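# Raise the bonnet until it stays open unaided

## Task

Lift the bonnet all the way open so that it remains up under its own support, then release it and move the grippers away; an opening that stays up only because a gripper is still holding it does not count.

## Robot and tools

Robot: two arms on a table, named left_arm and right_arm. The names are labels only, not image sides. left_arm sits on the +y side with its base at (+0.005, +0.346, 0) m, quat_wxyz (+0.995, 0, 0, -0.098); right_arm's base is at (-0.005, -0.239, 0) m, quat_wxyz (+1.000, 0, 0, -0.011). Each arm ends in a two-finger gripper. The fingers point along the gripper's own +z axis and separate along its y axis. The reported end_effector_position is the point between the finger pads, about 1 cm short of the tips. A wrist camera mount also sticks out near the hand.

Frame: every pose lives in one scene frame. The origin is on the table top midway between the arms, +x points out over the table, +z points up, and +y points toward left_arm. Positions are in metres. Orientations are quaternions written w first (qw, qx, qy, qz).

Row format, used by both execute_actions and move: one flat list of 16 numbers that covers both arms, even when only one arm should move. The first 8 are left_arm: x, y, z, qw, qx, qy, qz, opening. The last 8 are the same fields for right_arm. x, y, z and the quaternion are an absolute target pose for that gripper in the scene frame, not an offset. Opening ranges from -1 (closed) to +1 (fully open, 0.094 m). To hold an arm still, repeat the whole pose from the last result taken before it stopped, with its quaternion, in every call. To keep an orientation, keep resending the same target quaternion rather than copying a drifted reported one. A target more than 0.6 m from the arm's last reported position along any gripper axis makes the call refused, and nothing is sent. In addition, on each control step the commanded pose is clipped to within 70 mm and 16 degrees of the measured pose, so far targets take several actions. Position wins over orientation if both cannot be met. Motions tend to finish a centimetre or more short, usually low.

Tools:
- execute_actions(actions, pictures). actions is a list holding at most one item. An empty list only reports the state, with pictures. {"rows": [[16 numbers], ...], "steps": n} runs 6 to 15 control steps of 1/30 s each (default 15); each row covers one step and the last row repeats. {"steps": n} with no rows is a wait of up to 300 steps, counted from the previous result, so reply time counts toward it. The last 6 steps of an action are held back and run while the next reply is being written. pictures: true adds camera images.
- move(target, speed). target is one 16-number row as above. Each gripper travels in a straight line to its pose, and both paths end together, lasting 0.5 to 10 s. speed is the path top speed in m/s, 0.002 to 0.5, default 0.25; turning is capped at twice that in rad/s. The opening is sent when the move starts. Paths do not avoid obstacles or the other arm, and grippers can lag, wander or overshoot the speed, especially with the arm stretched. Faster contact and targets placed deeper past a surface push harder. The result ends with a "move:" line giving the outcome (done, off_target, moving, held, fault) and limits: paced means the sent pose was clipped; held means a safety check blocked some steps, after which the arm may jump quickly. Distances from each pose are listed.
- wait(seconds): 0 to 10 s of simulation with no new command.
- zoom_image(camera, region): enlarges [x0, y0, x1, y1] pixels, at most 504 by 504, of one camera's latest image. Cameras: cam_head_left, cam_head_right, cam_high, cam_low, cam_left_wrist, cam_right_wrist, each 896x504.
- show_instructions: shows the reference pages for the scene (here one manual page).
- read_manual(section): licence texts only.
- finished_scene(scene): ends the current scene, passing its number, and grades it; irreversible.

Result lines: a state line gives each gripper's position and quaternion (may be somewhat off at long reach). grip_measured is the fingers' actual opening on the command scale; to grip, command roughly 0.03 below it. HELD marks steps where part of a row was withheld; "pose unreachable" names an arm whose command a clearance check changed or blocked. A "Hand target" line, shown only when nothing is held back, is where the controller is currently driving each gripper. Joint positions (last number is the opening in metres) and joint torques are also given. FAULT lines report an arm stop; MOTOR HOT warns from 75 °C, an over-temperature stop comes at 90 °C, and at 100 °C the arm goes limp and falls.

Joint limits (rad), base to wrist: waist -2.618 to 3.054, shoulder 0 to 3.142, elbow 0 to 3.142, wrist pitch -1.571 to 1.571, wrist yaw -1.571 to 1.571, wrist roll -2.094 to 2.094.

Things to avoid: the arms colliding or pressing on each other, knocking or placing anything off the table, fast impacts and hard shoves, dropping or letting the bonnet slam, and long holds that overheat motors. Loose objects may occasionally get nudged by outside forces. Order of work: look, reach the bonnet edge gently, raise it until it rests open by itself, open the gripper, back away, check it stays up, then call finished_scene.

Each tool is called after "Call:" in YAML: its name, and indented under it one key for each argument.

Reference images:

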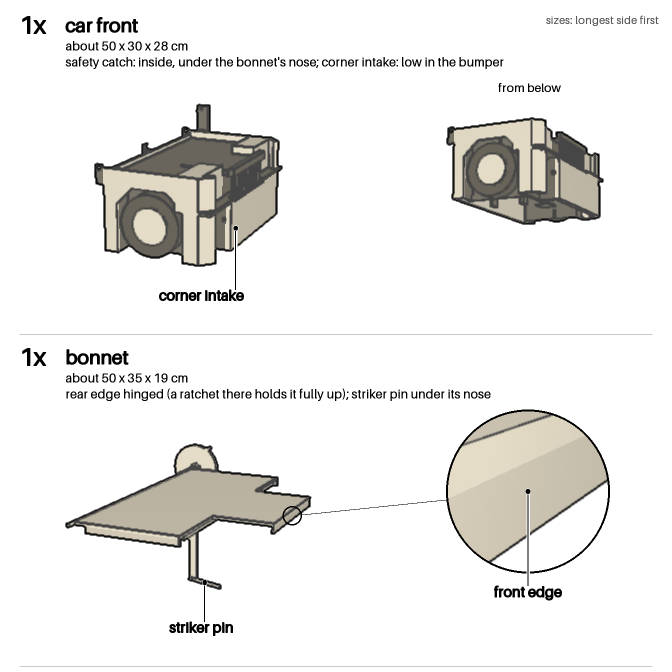

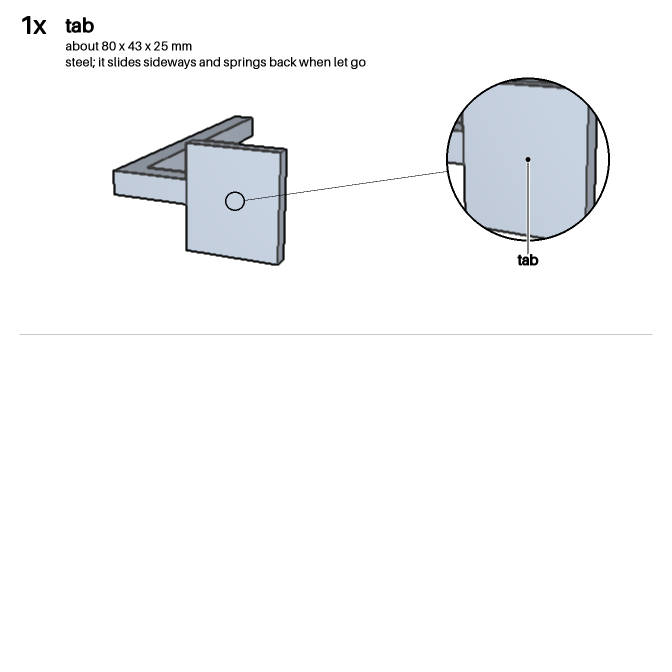

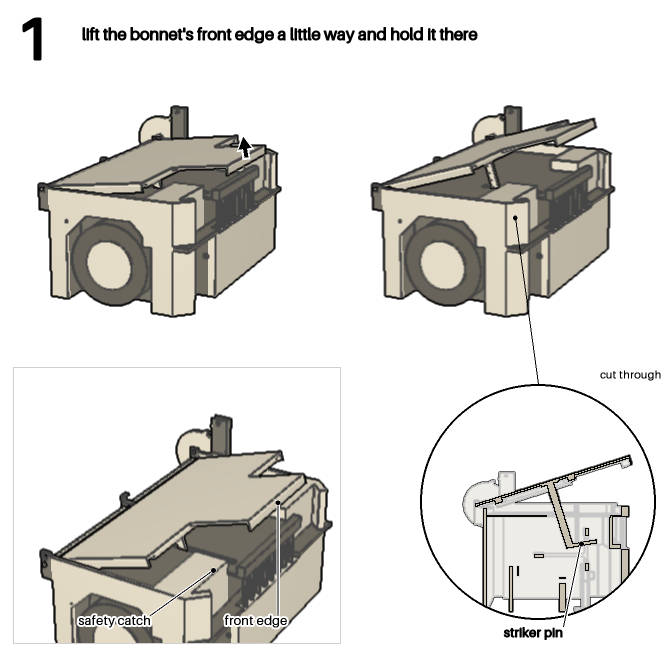

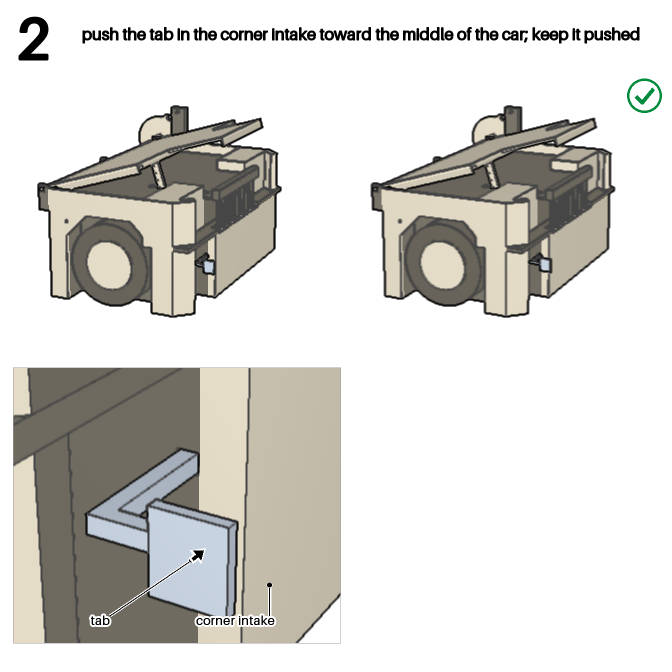

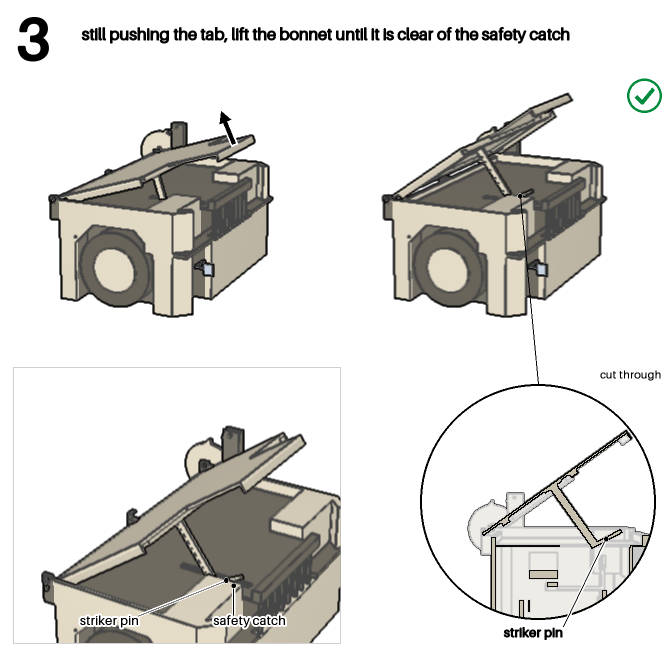

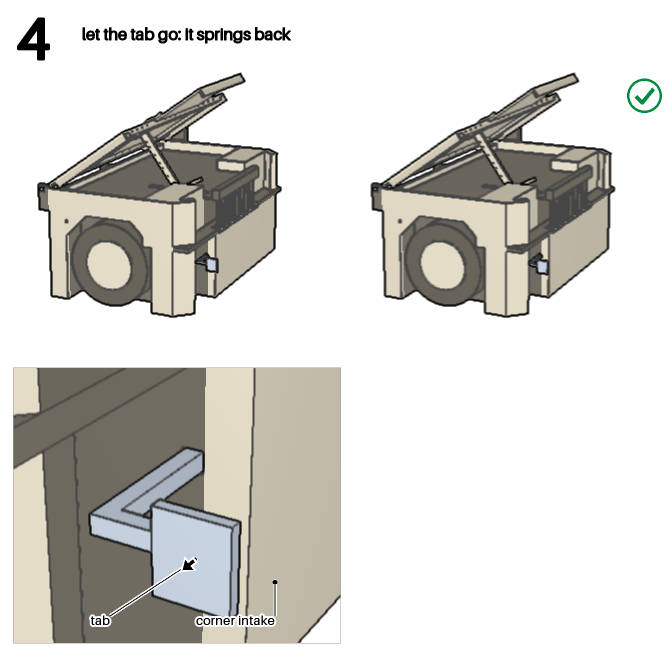

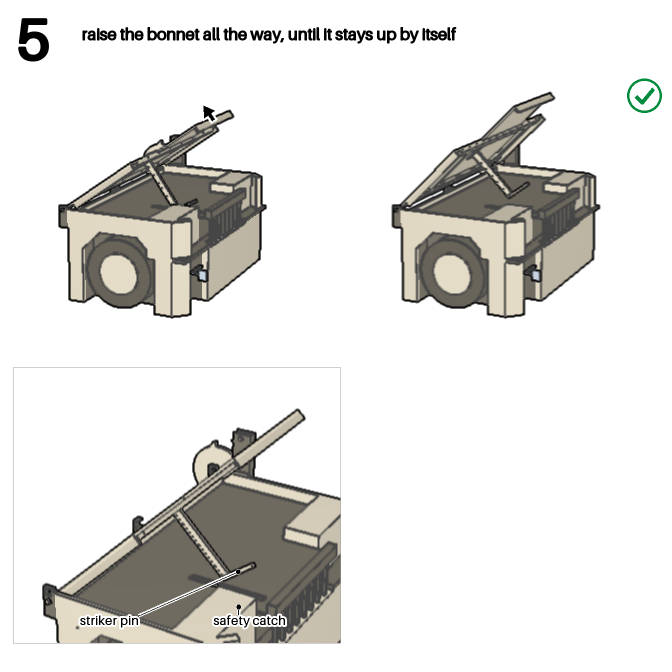

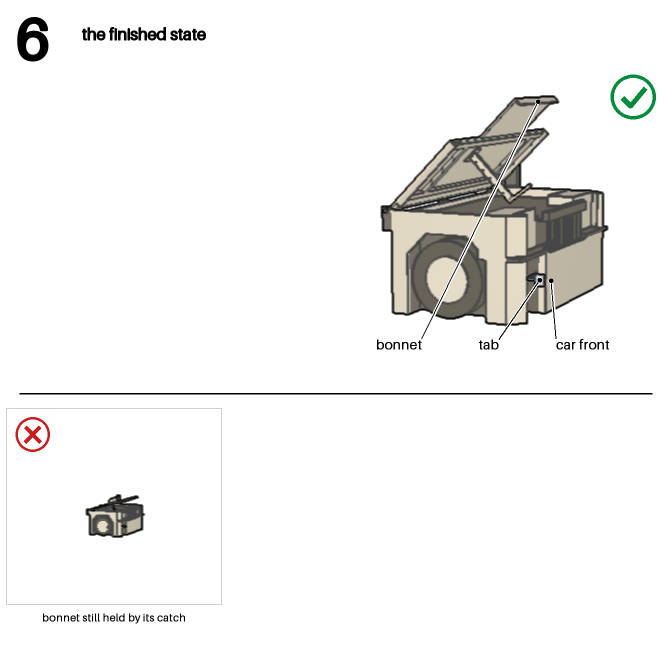

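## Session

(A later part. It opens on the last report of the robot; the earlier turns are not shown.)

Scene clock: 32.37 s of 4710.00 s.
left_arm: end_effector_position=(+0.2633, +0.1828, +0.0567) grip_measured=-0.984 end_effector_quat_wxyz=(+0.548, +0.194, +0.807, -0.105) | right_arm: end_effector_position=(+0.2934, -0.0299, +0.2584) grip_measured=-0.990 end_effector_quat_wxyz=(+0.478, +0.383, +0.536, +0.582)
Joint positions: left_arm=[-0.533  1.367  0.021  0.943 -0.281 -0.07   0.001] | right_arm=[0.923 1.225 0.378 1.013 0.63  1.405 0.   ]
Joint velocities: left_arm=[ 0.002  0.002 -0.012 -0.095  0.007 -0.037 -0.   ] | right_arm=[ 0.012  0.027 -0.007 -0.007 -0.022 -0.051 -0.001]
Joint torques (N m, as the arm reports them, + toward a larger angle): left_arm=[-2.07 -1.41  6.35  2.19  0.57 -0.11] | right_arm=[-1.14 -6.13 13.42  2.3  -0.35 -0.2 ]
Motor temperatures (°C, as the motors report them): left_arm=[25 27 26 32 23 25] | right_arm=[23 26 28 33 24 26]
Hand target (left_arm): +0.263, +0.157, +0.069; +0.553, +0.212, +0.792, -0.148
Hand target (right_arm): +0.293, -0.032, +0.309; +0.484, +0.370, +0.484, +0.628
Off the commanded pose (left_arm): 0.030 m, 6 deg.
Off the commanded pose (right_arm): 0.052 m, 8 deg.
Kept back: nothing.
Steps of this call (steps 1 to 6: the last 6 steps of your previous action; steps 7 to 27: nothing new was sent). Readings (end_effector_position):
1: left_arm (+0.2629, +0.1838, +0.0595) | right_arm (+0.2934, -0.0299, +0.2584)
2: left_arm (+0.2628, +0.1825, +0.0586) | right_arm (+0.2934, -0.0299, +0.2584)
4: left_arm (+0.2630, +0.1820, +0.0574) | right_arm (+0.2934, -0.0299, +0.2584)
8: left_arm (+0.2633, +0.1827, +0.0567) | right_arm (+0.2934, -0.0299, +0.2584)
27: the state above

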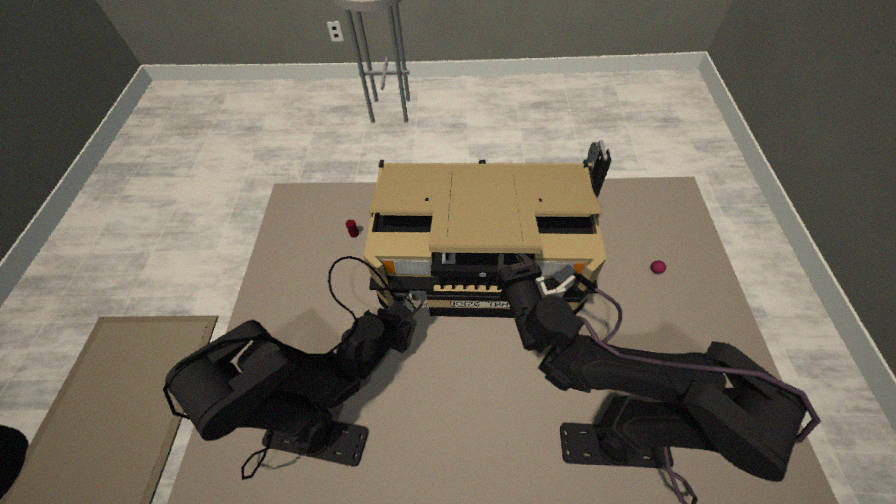

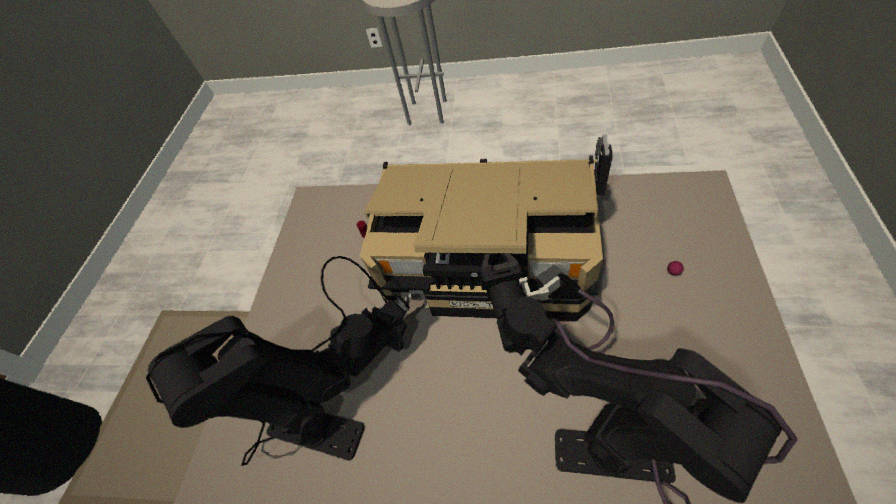

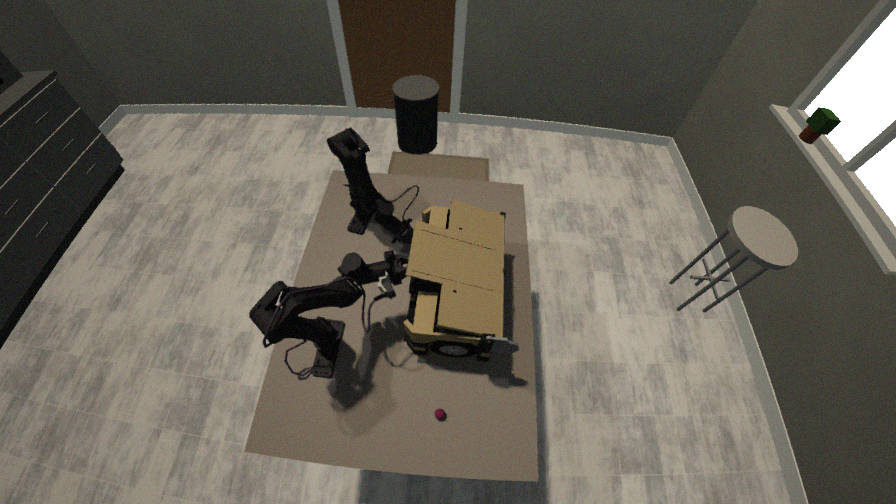

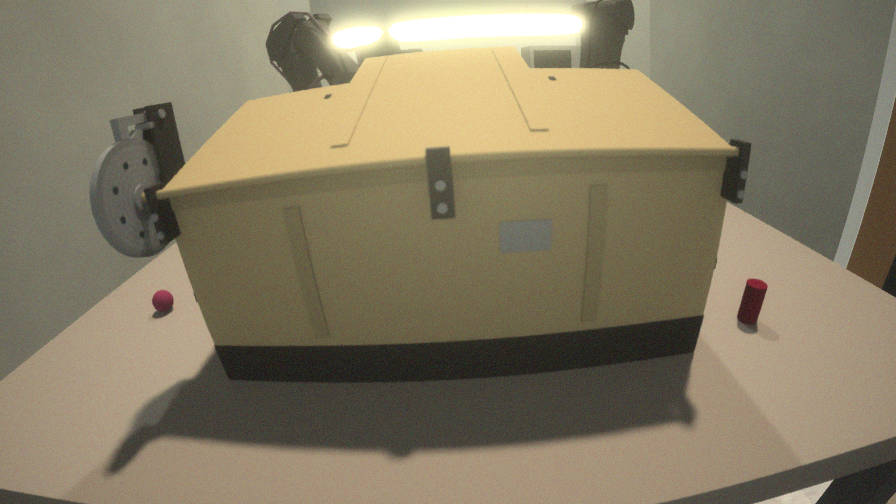

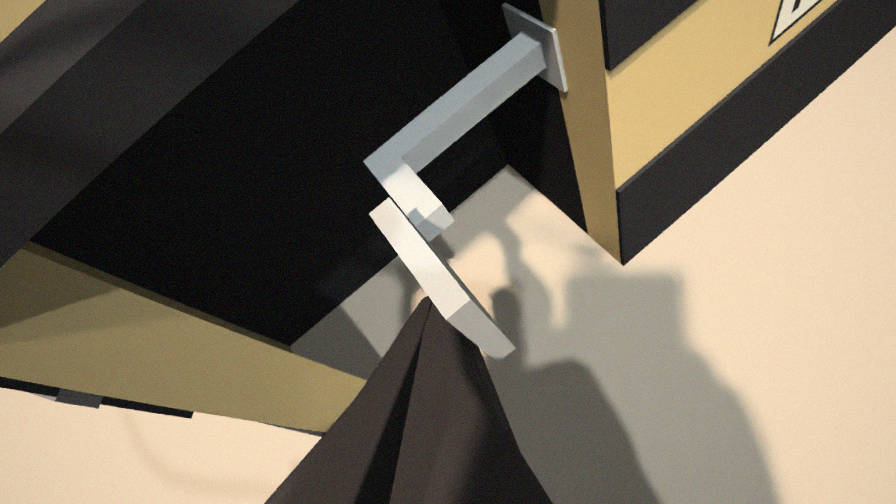

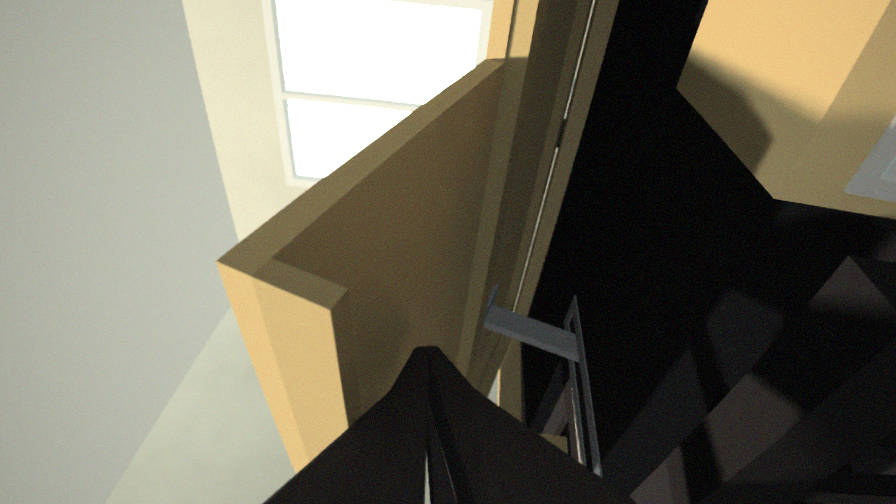

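Call:
execute_actions:
  actions:
    - {"rows":[[0.266,0.155,0.072,0.554,0.212,0.791,-0.149,-1,0.295,-0.03,0.31,0.483,0.371,0.484,0.629,-1],[0.268,0.155,0.075,0.554,0.212,0.791,-0.149,-1,0.295,-0.03,0.31,0.483,0.371,0.484,0.629,-1],[0.27,0.155,0.078,0.554,0.212,0.791,-0.149,-1,0.295,-0.03,0.31,0.483,0.371,0.484,0.629,-1],[0.272,0.155,0.081,0.554,0.212,0.791,-0.149,-1,0.295,-0.03,0.31,0.483,0.371,0.484,0.629,-1],[0.274,0.155,0.084,0.554,0.212,0.791,-0.149,-1,0.295,-0.03,0.31,0.483,0.371,0.484,0.629,-1],[0.275,0.152,0.085,0.55,0.23,0.786,-0.16,-1,0.295,-0.03,0.31,0.483,0.371,0.484,0.629,-1],[0.275,0.149,0.085,0.55,0.23,0.786,-0.16,-1,0.295,-0.03,0.31,0.483,0.371,0.484,0.629,-1],[0.275,0.146,0.085,0.547,0.246,0.781,-0.173,-1,0.295,-0.03,0.31,0.483,0.371,0.484,0.629,-1],[0.275,0.143,0.085,0.547,0.246,0.781,-0.173,-1,0.295,-0.03,0.31,0.483,0.371,0.484,0.629,-1],[0.275,0.14,0.085,0.547,0.246,0.781,-0.173,-1,0.295,-0.03,0.31,0.483,0.371,0.484,0.629,-1]],"steps":15}

Call:
wait:
  seconds: 0.7

Scene clock: 33.13 s of 4710.00 s.
left_arm: end_effector_position=(+0.2689, +0.1823, +0.0570) grip_measured=-0.984 end_effector_quat_wxyz=(+0.532, +0.205, +0.815, -0.104) | right_arm: end_effector_position=(+0.2934, -0.0299, +0.2584) grip_measured=-0.990 end_effector_quat_wxyz=(+0.478, +0.383, +0.536, +0.582)
Joint positions: left_arm=[-0.491  1.316  0.064  0.815 -0.225 -0.051  0.001] | right_arm=[0.923 1.225 0.378 1.013 0.63  1.405 0.   ]
Joint velocities: left_arm=[ 0.178  0.002  0.168 -0.183  0.271  0.139  0.001] | right_arm=[-0.002  0.007  0.017 -0.081 -0.007 -0.081  0.   ]
Joint torques (N m, as the arm reports them, + toward a larger angle): left_arm=[-1.05 -4.75  7.61  2.45  0.92  0.12] | right_arm=[-1.14 -6.12 13.42  2.3  -0.35 -0.2 ]
Motor temperatures (°C, as the motors report them): left_arm=[25 27 26 32 23 25] | right_arm=[23 26 28 33 24 26]
Steps of this call (steps 1 to 14: nothing new was sent; steps 15 to 23: the first 9 steps of this action). Readings (end_effector_position):
15: left_arm (+0.2633, +0.1828, +0.0565) | right_arm (+0.2934, -0.0299, +0.2584)
16: left_arm (+0.2636, +0.1827, +0.0561) | right_arm (+0.2934, -0.0299, +0.2584)
18: left_arm (+0.2646, +0.1823, +0.0559) | right_arm (+0.2934, -0.0299, +0.2584)
22: left_arm (+0.2680, +0.1827, +0.0571) | right_arm (+0.2934, -0.0299, +0.2584)
23: the state above

Scene clock: 34.03 s of 4710.00 s.
left_arm: end_effector_position=(+0.2708, +0.1797, +0.0560) grip_measured=-0.984 end_effector_quat_wxyz=(+0.525, +0.213, +0.818, -0.103) | right_arm: end_effector_position=(+0.2934, -0.0299, +0.2584) grip_measured=-0.990 end_effector_quat_wxyz=(+0.478, +0.383, +0.536, +0.582)
Joint positions: left_arm=[-0.485  1.316  0.085  0.778 -0.21  -0.038  0.001] | right_arm=[0.923 1.225 0.378 1.013 0.63  1.405 0.   ]
Joint velocities: left_arm=[-0.002 -0.007  0.012  0.007  0.007  0.007 -0.001] | right_arm=[-0.007 -0.002 -0.017 -0.007 -0.007  0.051  0.   ]
Joint torques (N m, as the arm reports them, + toward a larger angle): left_arm=[-1.19 -3.76  7.7   2.36  1.16  0.16] | right_arm=[-1.15 -6.11 13.43  2.3  -0.35 -0.2 ]
Motor temperatures (°C, as the motors report them): left_arm=[25 27 26 33 24 25] | right_arm=[23 26 29 33 24 26]
Hand target (left_arm): +0.272, +0.144, +0.087; +0.549, +0.247, +0.780, -0.169
Hand target (right_arm): +0.293, -0.032, +0.309; +0.484, +0.370, +0.484, +0.628
Off the commanded pose (left_arm): 0.049 m, 10 deg.
Off the commanded pose (right_arm): 0.052 m, 8 deg.
Kept back: nothing.
Steps of this call (steps 1 to 6: the last 6 steps of your previous action; steps 7 to 27: nothing new was sent). Readings (end_effector_position):
1: left_arm (+0.2696, +0.1812, +0.0570) | right_arm (+0.2934, -0.0299, +0.2584)
2: left_arm (+0.2696, +0.1798, +0.0569) | right_arm (+0.2934, -0.0299, +0.2584)
4: left_arm (+0.2702, +0.1798, +0.0564) | right_arm (+0.2934, -0.0299, +0.2584)
8: left_arm (+0.2707, +0.1797, +0.0561) | right_arm (+0.2934, -0.0299, +0.2584)
27: the state above

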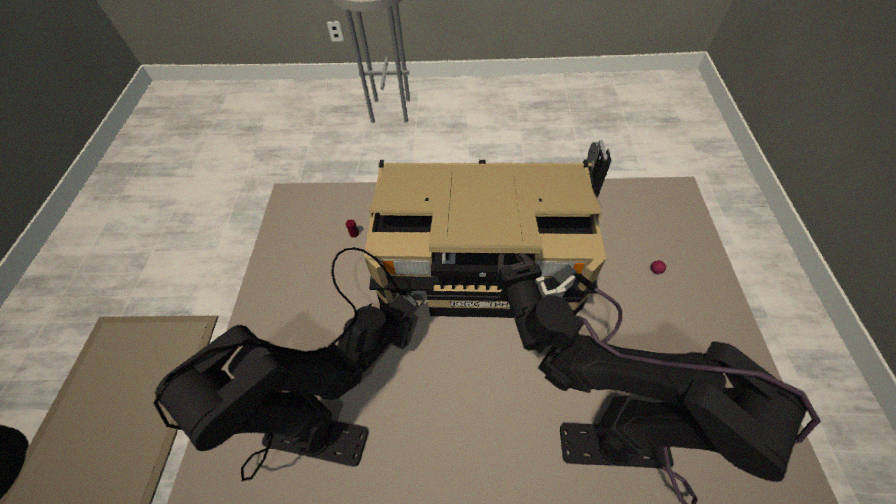

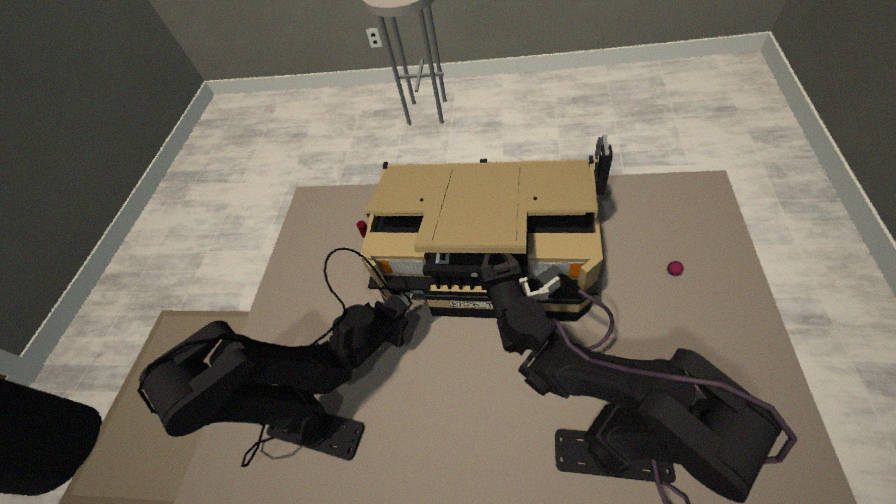

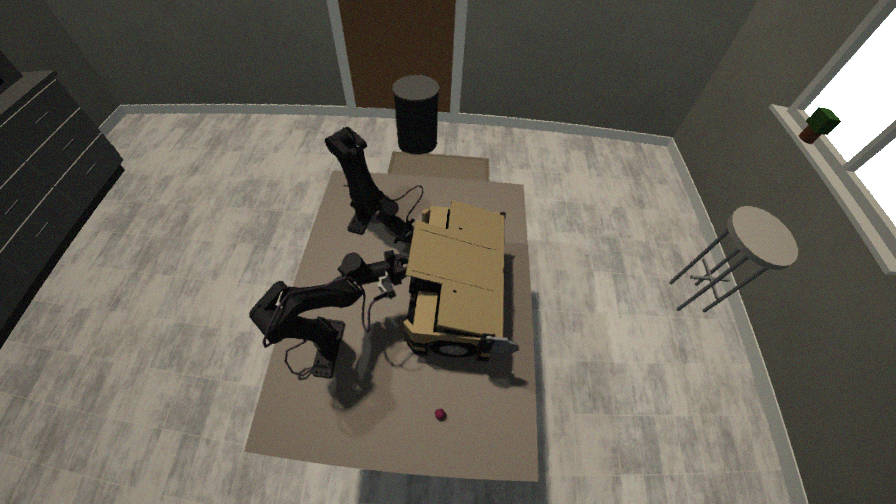

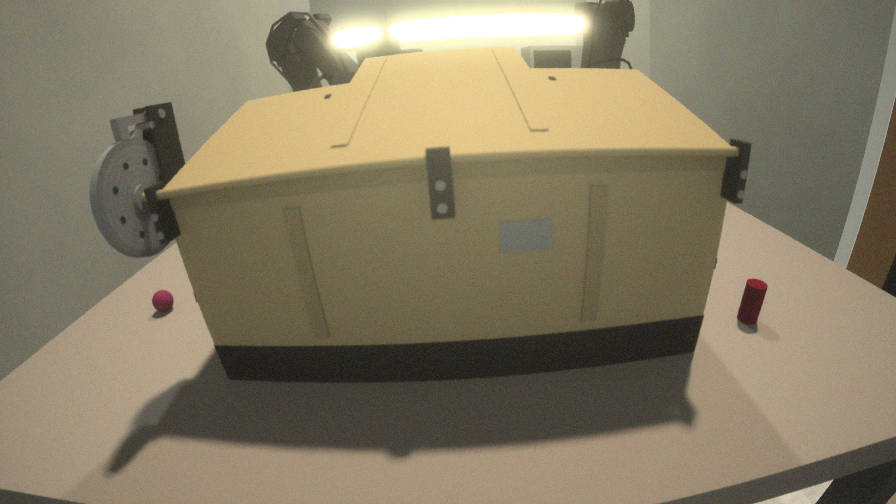

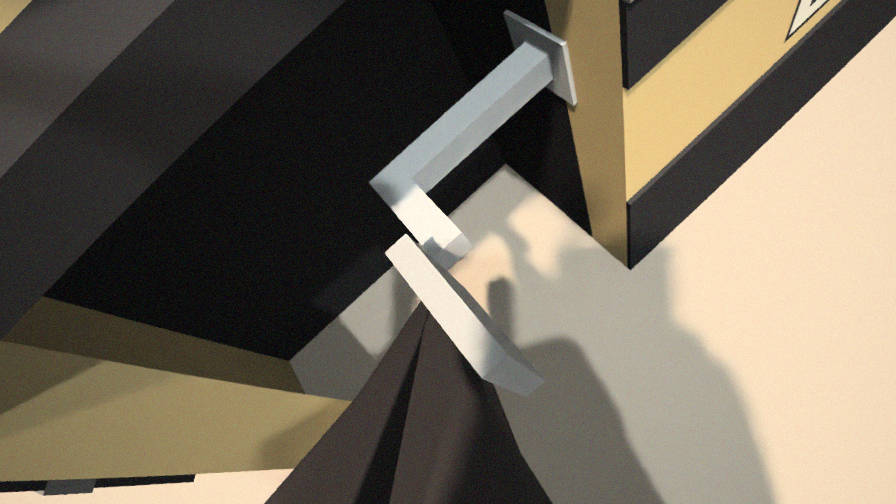

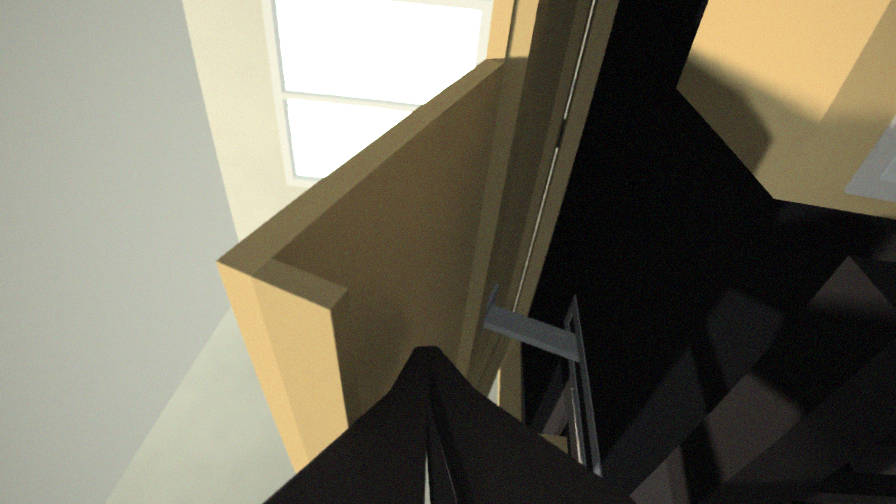

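Call:
execute_actions:
  actions:
    - {"rows":[[0.27,0.17,0.07,0.547,0.246,0.781,-0.173,-1,0.295,-0.03,0.31,0.483,0.371,0.484,0.629,-1],[0.27,0.18,0.065,0.547,0.246,0.781,-0.173,-1,0.295,-0.03,0.31,0.483,0.371,0.484,0.629,-1],[0.27,0.185,0.065,0.547,0.246,0.781,-0.173,-1,0.295,-0.03,0.31,0.483,0.371,0.484,0.629,-1],[0.27,0.19,0.065,0.547,0.246,0.781,-0.173,-1,0.295,-0.03,0.31,0.483,0.371,0.484,0.629,-1],[0.27,0.195,0.065,0.547,0.246,0.781,-0.173,-1,0.295,-0.03,0.31,0.483,0.371,0.484,0.629,-1],[0.27,0.2,0.065,0.547,0.246,0.781,-0.173,-1,0.295,-0.03,0.31,0.483,0.371,0.484,0.629,-1],[0.27,0.205,0.065,0.547,0.246,0.781,-0.173,-1,0.295,-0.03,0.31,0.483,0.371,0.484,0.629,-1],[0.27,0.205,0.065,0.547,0.246,0.781,-0.173,-1,0.295,-0.03,0.31,0.483,0.371,0.484,0.629,-1],[0.27,0.205,0.065,0.547,0.246,0.781,-0.173,-1,0.295,-0.03,0.31,0.483,0.371,0.484,0.629,-1],[0.27,0.205,0.07,0.547,0.246,0.781,-0.173,-1,0.295,-0.03,0.31,0.483,0.371,0.484,0.629,-1],[0.27,0.205,0.075,0.547,0.246,0.781,-0.173,-1,0.295,-0.03,0.31,0.483,0.371,0.484,0.629,-1],[0.27,0.205,0.08,0.547,0.246,0.781,-0.173,-1,0.295,-0.03,0.31,0.483,0.371,0.484,0.629,-1],[0.27,0.205,0.085,0.547,0.246,0.781,-0.173,-1,0.295,-0.03,0.31,0.483,0.371,0.484,0.629,-1],[0.27,0.205,0.09,0.547,0.246,0.781,-0.173,-1,0.295,-0.03,0.31,0.483,0.371,0.484,0.629,-1]],"steps":15}

Call:
wait:
  seconds: 0.7

Scene clock: 34.93 s of 4710.00 s.
left_arm: end_effector_position=(+0.2734, +0.2110, +0.0532) grip_measured=-0.984 end_effector_quat_wxyz=(+0.530, +0.215, +0.809, -0.136) | right_arm: end_effector_position=(+0.2934, -0.0299, +0.2584) grip_measured=-0.990 end_effector_quat_wxyz=(+0.478, +0.383, +0.536, +0.582)
Joint positions: left_arm=[-0.226  1.303  0.004  0.885  0.082  0.044  0.001] | right_arm=[0.923 1.225 0.378 1.013 0.63  1.405 0.   ]
Joint velocities: left_arm=[ 0.535 -0.012 -0.115  0.212  0.842  0.242  0.   ] | right_arm=[ 0.007 -0.002 -0.012 -0.037 -0.11   0.051 -0.   ]
Joint torques (N m, as the arm reports them, + toward a larger angle): left_arm=[ 0.89 -4.02  2.81  2.21 -0.14  0.08] | right_arm=[-1.14 -6.12 13.42  2.3  -0.35 -0.2 ]
Motor temperatures (°C, as the motors report them): left_arm=[25 27 26 33 24 25] | right_arm=[23 26 29 33 24 26]
Steps of this call (steps 1 to 18: nothing new was sent; steps 19 to 27: the first 9 steps of this action). Readings (end_effector_position):
19: left_arm (+0.2712, +0.1813, +0.0557) | right_arm (+0.2934, -0.0299, +0.2584)
20: left_arm (+0.2726, +0.1860, +0.0551) | right_arm (+0.2934, -0.0299, +0.2584)
22: left_arm (+0.2752, +0.1981, +0.0535) | right_arm (+0.2934, -0.0299, +0.2584)
26: left_arm (+0.2741, +0.2104, +0.0529) | right_arm (+0.2934, -0.0299, +0.2584)
27: the state above

Scene clock: 35.83 s of 4710.00 s.
left_arm: end_effector_position=(+0.2647, +0.2043, +0.0785) grip_measured=-0.984 end_effector_quat_wxyz=(+0.548, +0.241, +0.782, -0.174) | right_arm: end_effector_position=(+0.2934, -0.0299, +0.2584) grip_measured=-0.990 end_effector_quat_wxyz=(+0.478, +0.383, +0.536, +0.582)
Joint positions: left_arm=[-0.174  1.092  0.002  0.734  0.223  0.073  0.001] | right_arm=[0.923 1.225 0.378 1.013 0.63  1.405 0.   ]
Joint velocities: left_arm=[-0.017 -0.002  0.002 -0.022 -0.022 -0.051  0.   ] | right_arm=[-0.007 -0.012 -0.002 -0.051 -0.007 -0.037  0.001]
Joint torques (N m, as the arm reports them, + toward a larger angle): left_arm=[ 0.91 -3.16  6.03  1.89  0.14  0.1 ] | right_arm=[-1.14 -6.11 13.43  2.31 -0.35 -0.2 ]
Motor temperatures (°C, as the motors report them): left_arm=[25 27 26 33 24 25] | right_arm=[23 26 29 33 24 26]
Hand target (left_arm): +0.270, +0.204, +0.089; +0.559, +0.243, +0.774, -0.174
Hand target (right_arm): +0.293, -0.032, +0.309; +0.484, +0.370, +0.484, +0.628
Off the commanded pose (left_arm): 0.013 m, 1 deg.
Off the commanded pose (right_arm): 0.052 m, 8 deg.
Kept back: nothing.
Steps of this call (steps 1 to 6: the last 6 steps of your previous action; steps 7 to 27: nothing new was sent). Readings (end_effector_position):
1: left_arm (+0.2732, +0.2111, +0.0544) | right_arm (+0.2934, -0.0299, +0.2584)
2: left_arm (+0.2731, +0.2110, +0.0567) | right_arm (+0.2934, -0.0299, +0.2584)
4: left_arm (+0.2734, +0.2100, +0.0677) | right_arm (+0.2934, -0.0299, +0.2584)
8: left_arm (+0.2717, +0.2062, +0.0911) | right_arm (+0.2934, -0.0299, +0.2584)
27: the state above

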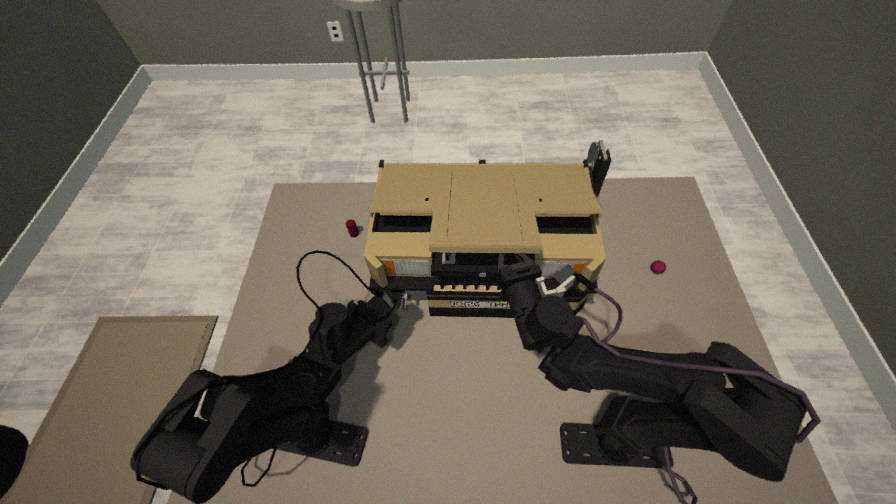

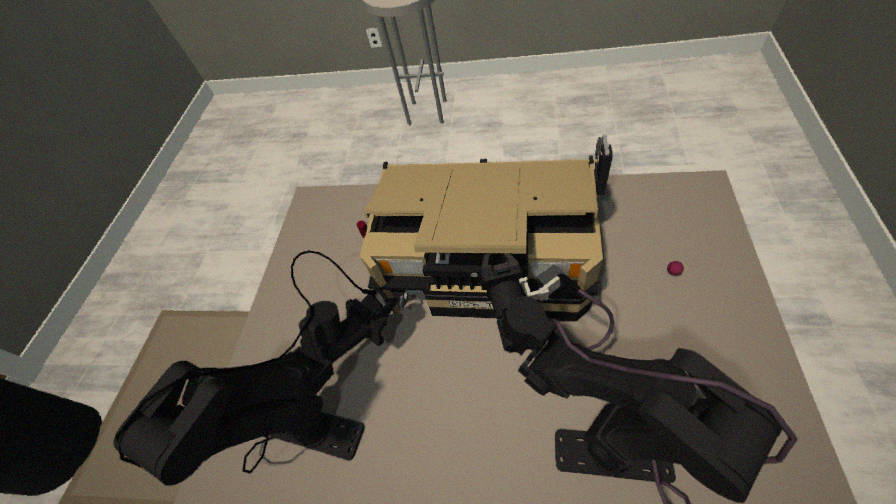

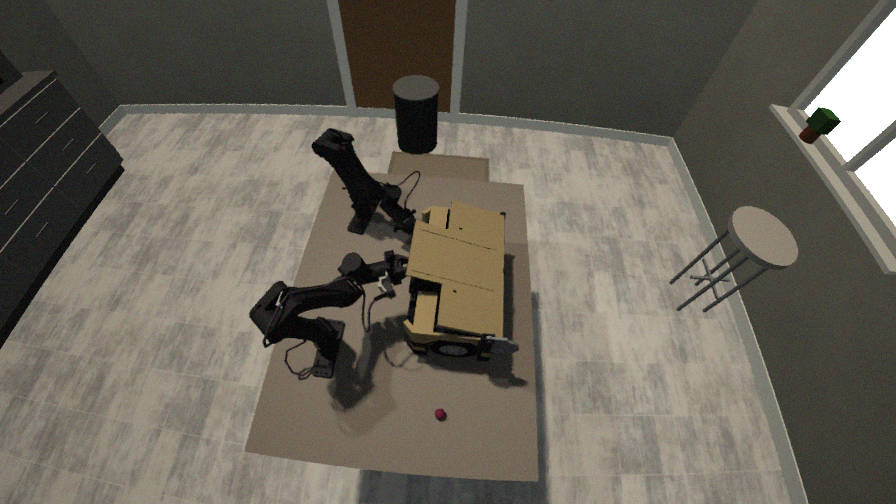

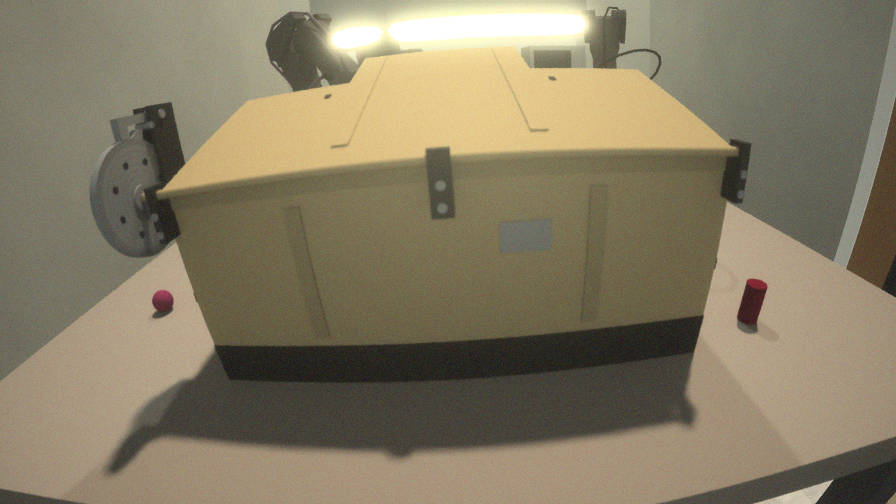

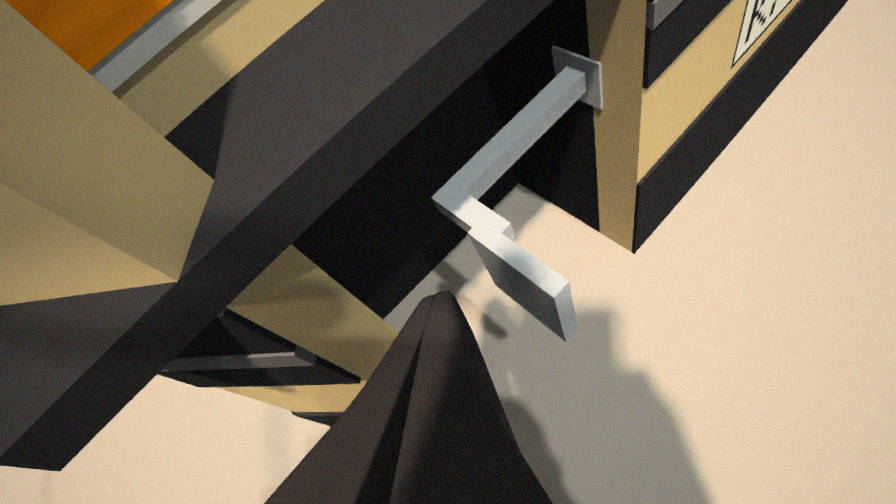

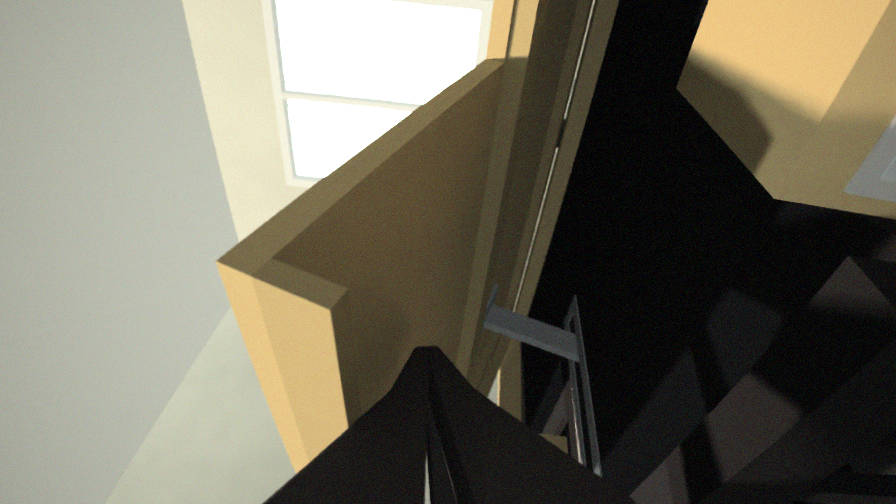

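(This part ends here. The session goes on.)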